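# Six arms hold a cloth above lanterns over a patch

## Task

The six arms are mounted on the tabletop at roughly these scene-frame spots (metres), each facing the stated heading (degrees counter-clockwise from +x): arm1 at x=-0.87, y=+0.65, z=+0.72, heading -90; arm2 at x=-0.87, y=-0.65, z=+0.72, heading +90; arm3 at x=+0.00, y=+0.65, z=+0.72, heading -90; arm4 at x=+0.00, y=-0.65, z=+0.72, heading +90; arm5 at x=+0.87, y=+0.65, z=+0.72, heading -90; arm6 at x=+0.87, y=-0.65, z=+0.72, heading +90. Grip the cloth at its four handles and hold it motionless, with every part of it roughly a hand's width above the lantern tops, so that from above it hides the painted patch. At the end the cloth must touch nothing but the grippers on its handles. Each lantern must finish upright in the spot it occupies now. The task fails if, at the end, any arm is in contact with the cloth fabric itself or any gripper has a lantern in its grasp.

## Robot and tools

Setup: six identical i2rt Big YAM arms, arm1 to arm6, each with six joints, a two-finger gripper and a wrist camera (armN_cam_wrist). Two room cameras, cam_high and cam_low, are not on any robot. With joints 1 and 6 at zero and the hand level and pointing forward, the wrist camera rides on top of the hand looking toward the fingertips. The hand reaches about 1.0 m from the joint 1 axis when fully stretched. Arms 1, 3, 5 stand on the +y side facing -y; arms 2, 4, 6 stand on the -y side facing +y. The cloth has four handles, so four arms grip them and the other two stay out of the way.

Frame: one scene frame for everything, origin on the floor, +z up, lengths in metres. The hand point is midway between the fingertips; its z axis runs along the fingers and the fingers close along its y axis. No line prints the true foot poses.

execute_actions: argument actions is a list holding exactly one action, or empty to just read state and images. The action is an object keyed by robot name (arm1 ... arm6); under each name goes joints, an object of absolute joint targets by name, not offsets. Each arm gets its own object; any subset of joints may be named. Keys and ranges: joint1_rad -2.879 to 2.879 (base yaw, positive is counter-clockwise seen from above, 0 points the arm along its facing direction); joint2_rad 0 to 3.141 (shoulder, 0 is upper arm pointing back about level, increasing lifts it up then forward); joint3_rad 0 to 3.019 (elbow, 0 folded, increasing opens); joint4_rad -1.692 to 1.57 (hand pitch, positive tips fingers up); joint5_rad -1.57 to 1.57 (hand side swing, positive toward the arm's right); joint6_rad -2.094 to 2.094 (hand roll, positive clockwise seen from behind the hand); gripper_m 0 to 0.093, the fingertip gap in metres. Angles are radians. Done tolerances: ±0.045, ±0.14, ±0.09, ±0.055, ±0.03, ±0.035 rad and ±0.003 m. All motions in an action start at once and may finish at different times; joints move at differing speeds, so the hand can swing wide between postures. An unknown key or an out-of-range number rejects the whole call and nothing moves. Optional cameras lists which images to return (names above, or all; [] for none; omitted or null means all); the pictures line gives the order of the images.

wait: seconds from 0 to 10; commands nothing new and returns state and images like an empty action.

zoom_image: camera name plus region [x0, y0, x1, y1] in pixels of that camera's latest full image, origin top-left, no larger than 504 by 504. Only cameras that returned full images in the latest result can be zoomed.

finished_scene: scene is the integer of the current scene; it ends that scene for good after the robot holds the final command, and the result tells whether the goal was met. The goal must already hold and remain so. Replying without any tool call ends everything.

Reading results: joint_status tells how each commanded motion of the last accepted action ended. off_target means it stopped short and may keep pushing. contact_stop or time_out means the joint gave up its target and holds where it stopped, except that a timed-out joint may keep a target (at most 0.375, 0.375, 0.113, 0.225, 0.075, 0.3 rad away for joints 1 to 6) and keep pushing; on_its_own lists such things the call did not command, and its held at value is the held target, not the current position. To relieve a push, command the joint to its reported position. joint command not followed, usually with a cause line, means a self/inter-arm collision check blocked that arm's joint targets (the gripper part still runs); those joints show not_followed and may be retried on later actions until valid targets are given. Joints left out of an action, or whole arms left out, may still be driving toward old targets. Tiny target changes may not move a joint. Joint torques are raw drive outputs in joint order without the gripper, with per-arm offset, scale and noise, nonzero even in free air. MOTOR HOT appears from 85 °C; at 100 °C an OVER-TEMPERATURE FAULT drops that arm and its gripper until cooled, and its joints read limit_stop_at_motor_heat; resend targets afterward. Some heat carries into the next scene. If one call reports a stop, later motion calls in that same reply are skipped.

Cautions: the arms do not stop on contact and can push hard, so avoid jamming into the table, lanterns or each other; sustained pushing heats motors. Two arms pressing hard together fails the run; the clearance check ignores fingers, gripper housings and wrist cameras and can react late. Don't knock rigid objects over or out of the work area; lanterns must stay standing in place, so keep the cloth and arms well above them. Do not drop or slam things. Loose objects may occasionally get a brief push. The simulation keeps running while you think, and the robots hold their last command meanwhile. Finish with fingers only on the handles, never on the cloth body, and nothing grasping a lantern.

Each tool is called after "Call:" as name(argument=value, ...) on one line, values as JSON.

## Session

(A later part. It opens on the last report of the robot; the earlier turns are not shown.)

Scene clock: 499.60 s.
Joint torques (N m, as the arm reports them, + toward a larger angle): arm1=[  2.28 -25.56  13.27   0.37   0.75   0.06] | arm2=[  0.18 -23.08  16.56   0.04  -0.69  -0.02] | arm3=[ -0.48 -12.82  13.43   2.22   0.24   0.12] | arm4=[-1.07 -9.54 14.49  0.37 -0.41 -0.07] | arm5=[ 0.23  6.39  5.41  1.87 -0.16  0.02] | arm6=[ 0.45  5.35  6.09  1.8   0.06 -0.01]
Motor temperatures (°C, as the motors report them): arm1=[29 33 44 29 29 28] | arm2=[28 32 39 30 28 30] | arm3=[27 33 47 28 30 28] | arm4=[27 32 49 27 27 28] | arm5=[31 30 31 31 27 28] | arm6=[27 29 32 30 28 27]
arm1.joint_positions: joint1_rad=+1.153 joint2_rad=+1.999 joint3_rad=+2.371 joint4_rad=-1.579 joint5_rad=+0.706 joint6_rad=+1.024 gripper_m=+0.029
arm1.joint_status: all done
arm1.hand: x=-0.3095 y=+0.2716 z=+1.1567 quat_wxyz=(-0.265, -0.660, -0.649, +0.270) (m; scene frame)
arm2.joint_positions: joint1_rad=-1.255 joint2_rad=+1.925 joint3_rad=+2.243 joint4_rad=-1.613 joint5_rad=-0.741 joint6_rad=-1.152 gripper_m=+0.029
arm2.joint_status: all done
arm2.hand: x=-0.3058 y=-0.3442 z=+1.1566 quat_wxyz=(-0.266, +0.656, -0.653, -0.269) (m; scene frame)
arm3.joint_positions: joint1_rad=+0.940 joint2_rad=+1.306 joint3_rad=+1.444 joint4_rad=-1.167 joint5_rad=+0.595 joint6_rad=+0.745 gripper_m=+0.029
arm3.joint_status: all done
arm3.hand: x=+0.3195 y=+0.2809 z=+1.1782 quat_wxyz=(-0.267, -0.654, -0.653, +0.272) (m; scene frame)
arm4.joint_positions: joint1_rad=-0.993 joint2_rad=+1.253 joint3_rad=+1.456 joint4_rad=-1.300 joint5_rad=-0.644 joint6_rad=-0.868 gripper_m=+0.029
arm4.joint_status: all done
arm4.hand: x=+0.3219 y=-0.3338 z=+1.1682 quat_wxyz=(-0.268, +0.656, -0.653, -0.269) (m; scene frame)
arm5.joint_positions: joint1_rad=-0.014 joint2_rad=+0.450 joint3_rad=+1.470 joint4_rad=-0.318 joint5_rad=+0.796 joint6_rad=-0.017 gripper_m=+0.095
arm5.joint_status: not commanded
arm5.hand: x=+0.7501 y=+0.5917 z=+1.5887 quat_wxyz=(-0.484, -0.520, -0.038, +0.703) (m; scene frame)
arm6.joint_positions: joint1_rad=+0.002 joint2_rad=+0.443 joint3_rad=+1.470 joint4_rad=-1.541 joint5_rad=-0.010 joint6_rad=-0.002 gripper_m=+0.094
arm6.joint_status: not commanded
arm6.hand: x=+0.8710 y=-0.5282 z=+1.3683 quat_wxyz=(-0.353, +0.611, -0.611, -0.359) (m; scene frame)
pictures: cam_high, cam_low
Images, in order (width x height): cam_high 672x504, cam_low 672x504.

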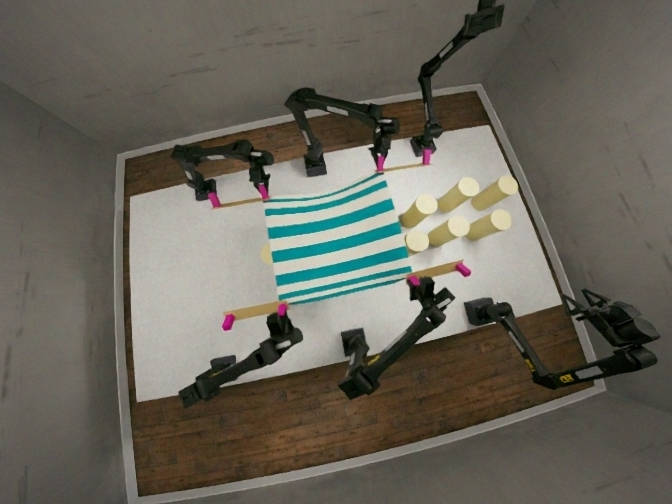

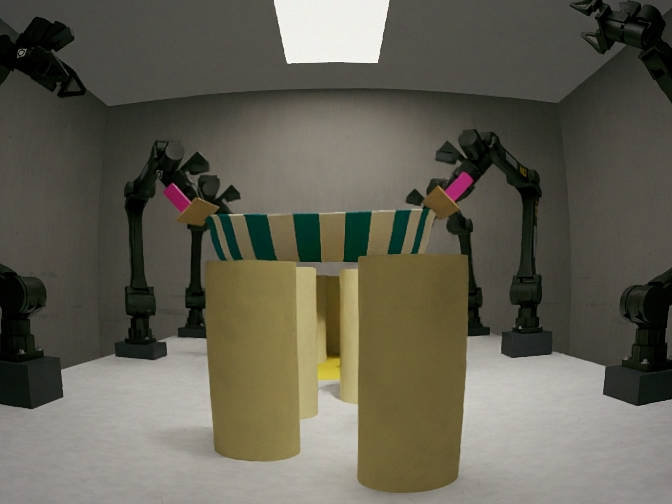

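Call:
execute_actions(actions=[{"arm1":{"joints":{"joint1_rad":1.185}},"arm3":{"joints":{"joint1_rad":1.003,"joint2_rad":1.362,"joint3_rad":1.46,"joint4_rad":-1.105,"joint5_rad":0.622,"joint6_rad":0.816}},"arm4":{"joints":{"joint1_rad":-1.086,"joint2_rad":1.303,"joint3_rad":1.50,"joint4_rad":-1.31,"joint5_rad":-0.684,"joint6_rad":-0.977}}}])

Scene clock: 507.77 s.
Joint torques (N m, as the arm reports them, + toward a larger angle): arm1=[  1.85 -25.37  13.28   0.42   0.75   0.07] | arm2=[  0.   -23.17  16.53   0.04  -0.7   -0.03] | arm3=[  1.17 -13.1   12.49   2.03   0.18   0.1 ] | arm4=[ -2.49 -10.83  15.04   0.23  -0.2   -0.08] | arm5=[ 0.21  6.41  5.43  1.85 -0.16  0.03] | arm6=[0.27 5.37 6.14 1.78 0.06 0.  ]
Motor temperatures (°C, as the motors report them): arm1=[29 33 44 29 29 28] | arm2=[28 32 39 30 28 30] | arm3=[27 33 46 28 30 28] | arm4=[27 32 49 27 27 28] | arm5=[31 30 31 31 27 28] | arm6=[27 29 32 30 28 27]
arm1.joint_positions: joint1_rad=+1.171 joint2_rad=+1.999 joint3_rad=+2.371 joint4_rad=-1.579 joint5_rad=+0.706 joint6_rad=+1.024 gripper_m=+0.029
arm1.joint_status: all done
arm1.hand: x=-0.3028 y=+0.2818 z=+1.1568 quat_wxyz=(-0.267, -0.654, -0.655, +0.268) (m; scene frame)
arm2.joint_positions: joint1_rad=-1.255 joint2_rad=+1.925 joint3_rad=+2.243 joint4_rad=-1.613 joint5_rad=-0.741 joint6_rad=-1.152 gripper_m=+0.029
arm2.joint_status: not commanded
arm2.hand: x=-0.3058 y=-0.3442 z=+1.1566 quat_wxyz=(-0.266, +0.656, -0.653, -0.269) (m; scene frame)
arm3.joint_positions: joint1_rad=+0.983 joint2_rad=+1.370 joint3_rad=+1.444 joint4_rad=-1.127 joint5_rad=+0.628 joint6_rad=+0.800 gripper_m=+0.029
arm3.joint_status: all done
arm3.hand: x=+0.3497 y=+0.2791 z=+1.1554 quat_wxyz=(-0.269, -0.657, -0.648, +0.276) (m; scene frame)
arm4.joint_positions: joint1_rad=-1.065 joint2_rad=+1.316 joint3_rad=+1.456 joint4_rad=-1.300 joint5_rad=-0.693 joint6_rad=-0.956 gripper_m=+0.029
arm4.joint_status: all done
arm4.hand: x=+0.3531 y=-0.3454 z=+1.1464 quat_wxyz=(-0.265, +0.656, -0.649, -0.278) (m; scene frame)
arm5.joint_positions: joint1_rad=-0.014 joint2_rad=+0.450 joint3_rad=+1.470 joint4_rad=-0.318 joint5_rad=+0.796 joint6_rad=-0.017 gripper_m=+0.095
arm5.joint_status: not commanded
arm5.hand: x=+0.7501 y=+0.5917 z=+1.5887 quat_wxyz=(-0.484, -0.520, -0.038, +0.703) (m; scene frame)
arm6.joint_positions: joint1_rad=+0.002 joint2_rad=+0.443 joint3_rad=+1.470 joint4_rad=-1.541 joint5_rad=-0.010 joint6_rad=-0.002 gripper_m=+0.094
arm6.joint_status: not commanded
arm6.hand: x=+0.8710 y=-0.5282 z=+1.3683 quat_wxyz=(-0.353, +0.611, -0.611, -0.359) (m; scene frame)
pictures: arm1_cam_wrist, arm2_cam_wrist, arm3_cam_wrist, arm4_cam_wrist, arm5_cam_wrist, arm6_cam_wrist, cam_high, cam_low
Images, in order (width x height): arm1_cam_wrist 616x616, arm2_cam_wrist 616x616, arm3_cam_wrist 616x616, arm4_cam_wrist 616x616, arm5_cam_wrist 616x616, arm6_cam_wrist 616x616, cam_high 672x504, cam_low 672x504.

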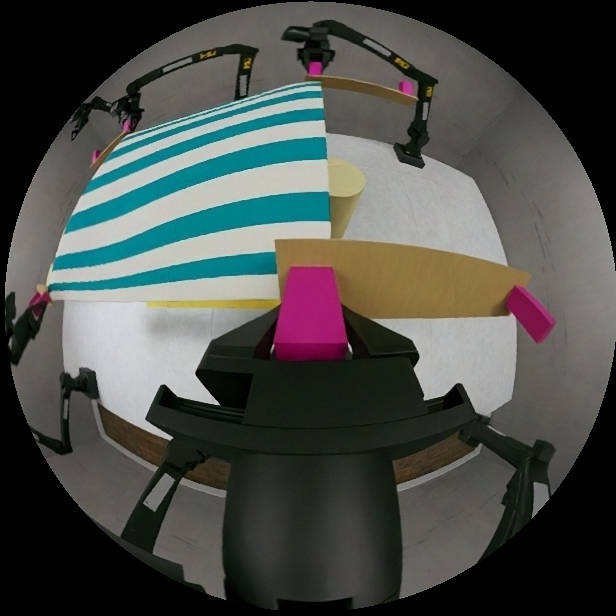

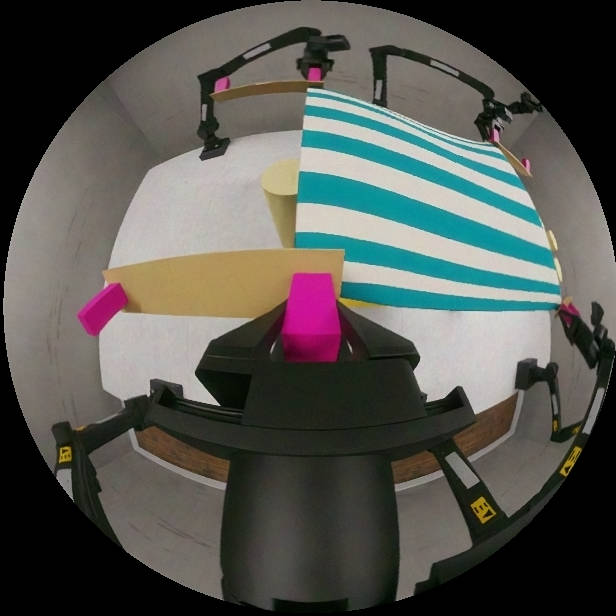

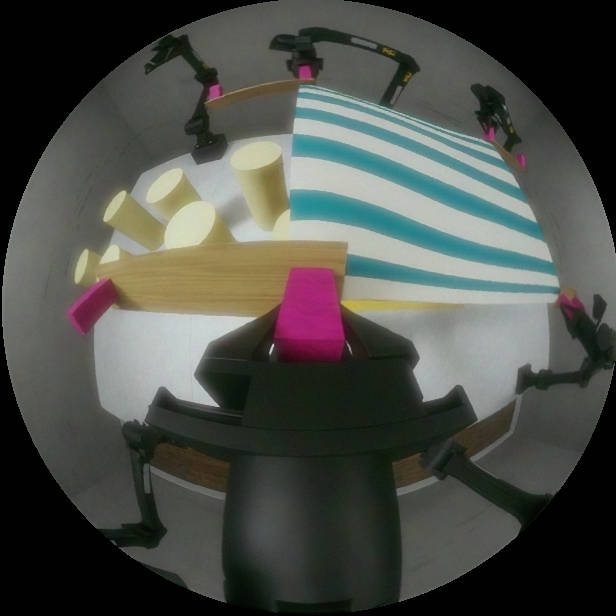

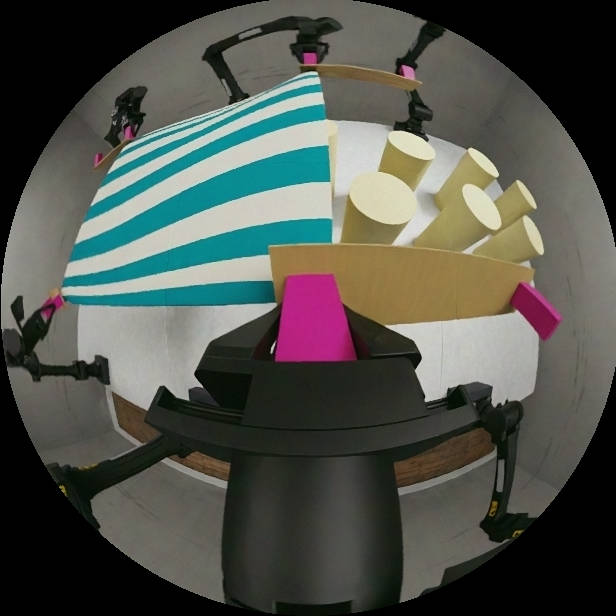

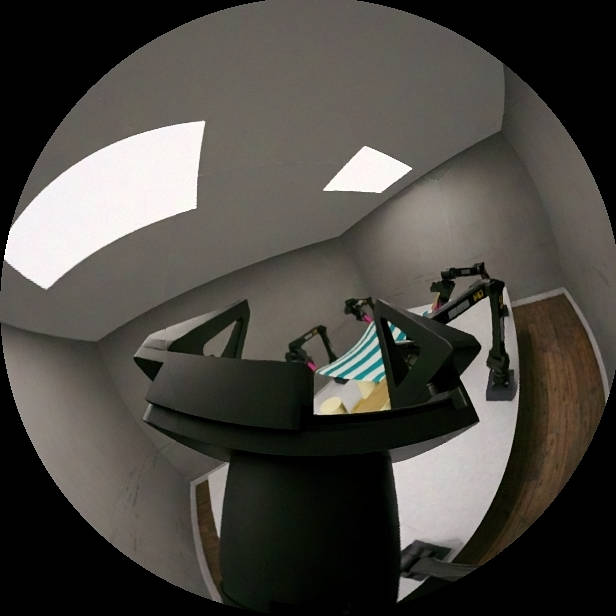

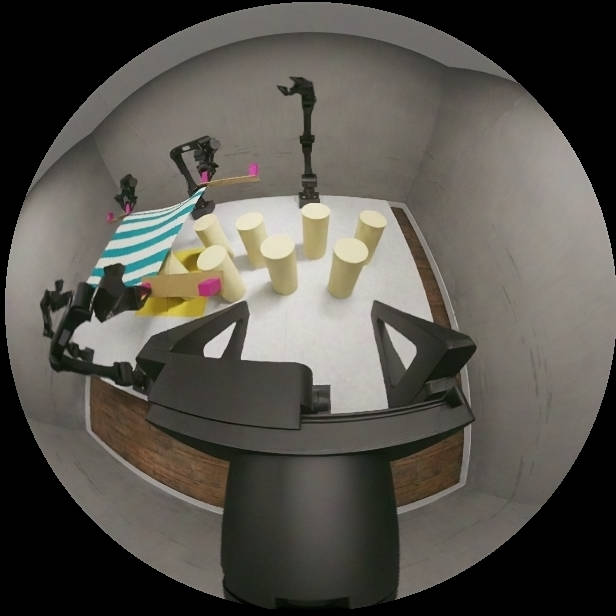

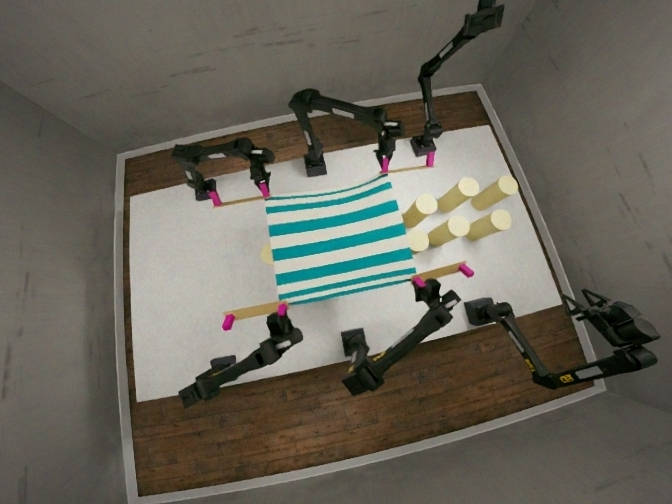

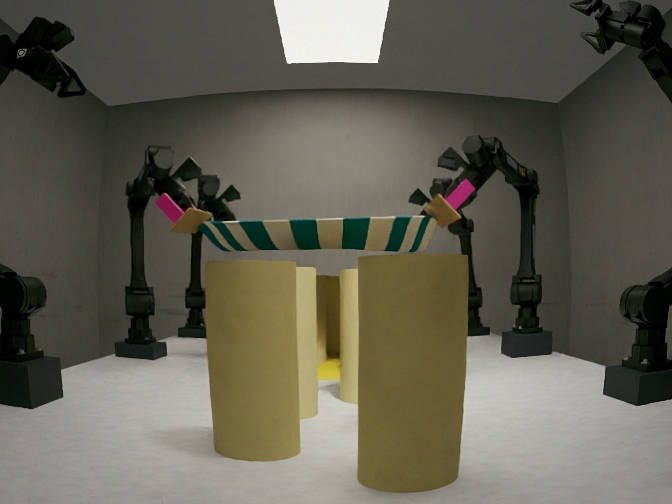

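Call:
zoom_image(camera="cam_low", region=[150, 170, 490, 400])

Region (150, 170, 490, 400) of cam_low's 672x504 image, scaled by 1.482, with more detail than that image has; it fills the top 341 rows of this view, and the rest is white.

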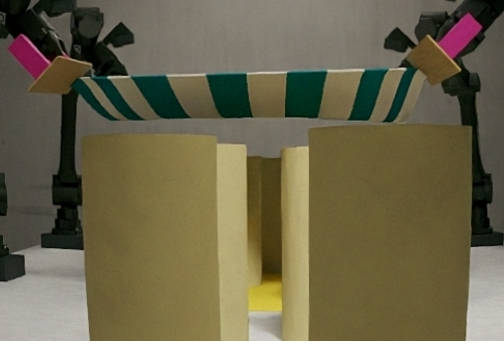

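Call:
execute_actions(actions=[{"arm3":{"joints":{"joint1_rad":1.03,"joint2_rad":1.385,"joint3_rad":1.49}},"arm4":{"joints":{"joint1_rad":-1.105,"joint3_rad":1.52}}}], cameras=["cam_high","cam_low","arm3_cam_wrist"])

Scene clock: 529.07 s.
Joint torques (N m, as the arm reports them, + toward a larger angle): arm1=[  2.   -25.23  13.23   0.4    0.73   0.06] | arm2=[ -0.04 -23.21  16.5    0.04  -0.69  -0.03] | arm3=[  1.96 -11.82  15.58   2.03   0.09   0.07] | arm4=[ -4.03 -10.64  16.69   0.27  -0.2   -0.04] | arm5=[ 0.14  6.41  5.43  1.84 -0.16  0.02] | arm6=[0.49 5.38 6.11 1.77 0.05 0.  ]
Motor temperatures (°C, as the motors report them): arm1=[29 34 45 29 29 28] | arm2=[28 33 39 30 28 30] | arm3=[27 34 45 28 30 28] | arm4=[27 32 49 27 27 28] | arm5=[31 30 31 31 27 28] | arm6=[27 29 32 30 28 27]
arm1.joint_positions: joint1_rad=+1.171 joint2_rad=+1.999 joint3_rad=+2.371 joint4_rad=-1.579 joint5_rad=+0.706 joint6_rad=+1.024 gripper_m=+0.029
arm1.joint_status: not commanded
arm1.hand: x=-0.3028 y=+0.2818 z=+1.1568 quat_wxyz=(-0.267, -0.654, -0.655, +0.268) (m; scene frame)
arm2.joint_positions: joint1_rad=-1.255 joint2_rad=+1.925 joint3_rad=+2.243 joint4_rad=-1.613 joint5_rad=-0.741 joint6_rad=-1.152 gripper_m=+0.029
arm2.joint_status: not commanded
arm2.hand: x=-0.3058 y=-0.3442 z=+1.1566 quat_wxyz=(-0.266, +0.656, -0.653, -0.269) (m; scene frame)
arm3.joint_positions: joint1_rad=+0.999 joint2_rad=+1.378 joint3_rad=+1.444 joint4_rad=-1.127 joint5_rad=+0.631 joint6_rad=+0.801 gripper_m=+0.029
arm3.joint_status: all done
arm3.hand: x=+0.3565 y=+0.2834 z=+1.1522 quat_wxyz=(-0.268, -0.652, -0.653, +0.276) (m; scene frame)
arm4.joint_positions: joint1_rad=-1.065 joint2_rad=+1.316 joint3_rad=+1.456 joint4_rad=-1.300 joint5_rad=-0.693 joint6_rad=-0.957 gripper_m=+0.029
arm4.joint_status: all done
arm4.hand: x=+0.3531 y=-0.3454 z=+1.1464 quat_wxyz=(-0.265, +0.657, -0.649, -0.278) (m; scene frame)
arm5.joint_positions: joint1_rad=-0.014 joint2_rad=+0.450 joint3_rad=+1.470 joint4_rad=-0.318 joint5_rad=+0.796 joint6_rad=-0.017 gripper_m=+0.095
arm5.joint_status: not commanded
arm5.hand: x=+0.7501 y=+0.5917 z=+1.5887 quat_wxyz=(-0.484, -0.520, -0.038, +0.703) (m; scene frame)
arm6.joint_positions: joint1_rad=+0.002 joint2_rad=+0.443 joint3_rad=+1.470 joint4_rad=-1.541 joint5_rad=-0.010 joint6_rad=-0.002 gripper_m=+0.094
arm6.joint_status: not commanded
arm6.hand: x=+0.8710 y=-0.5282 z=+1.3683 quat_wxyz=(-0.353, +0.611, -0.611, -0.359) (m; scene frame)
pictures: arm3_cam_wrist, cam_high, cam_low
Images, in order (width x height): arm3_cam_wrist 616x616, cam_high 672x504, cam_low 672x504.

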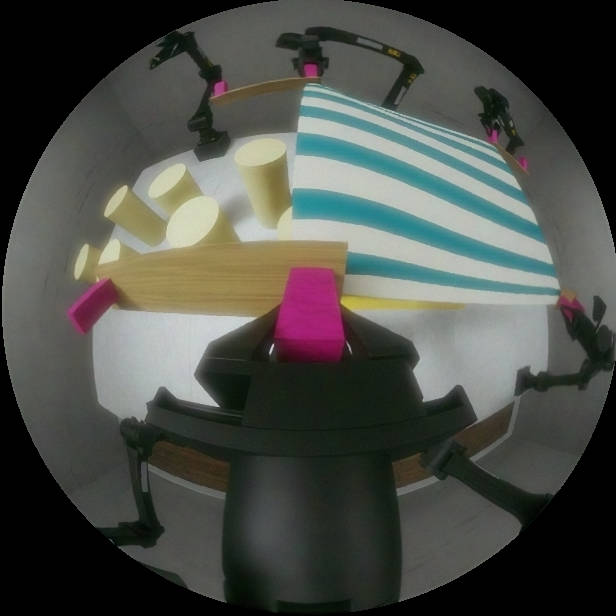

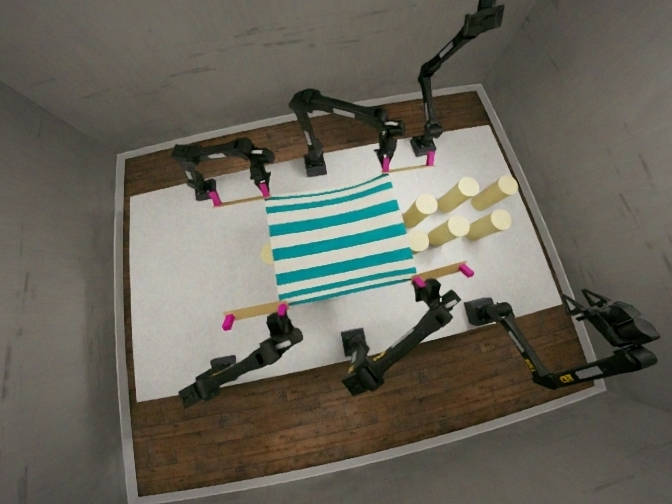

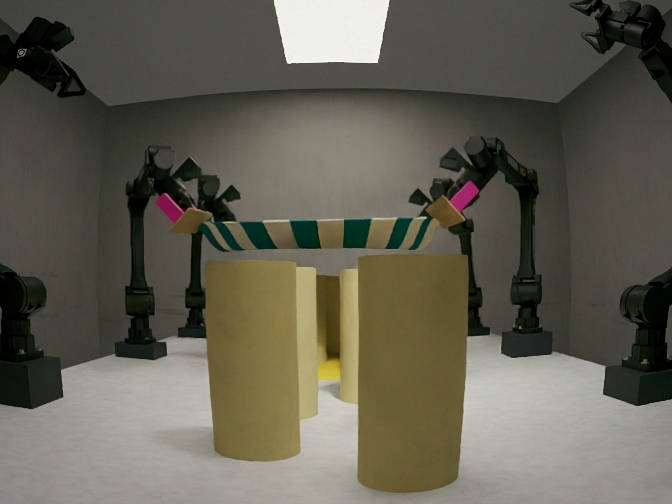

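The cloth is taut and centred over the patch, so I'm ending scene 1.

Call:
finished_scene(scene=1)

The scene is finished: the task was done.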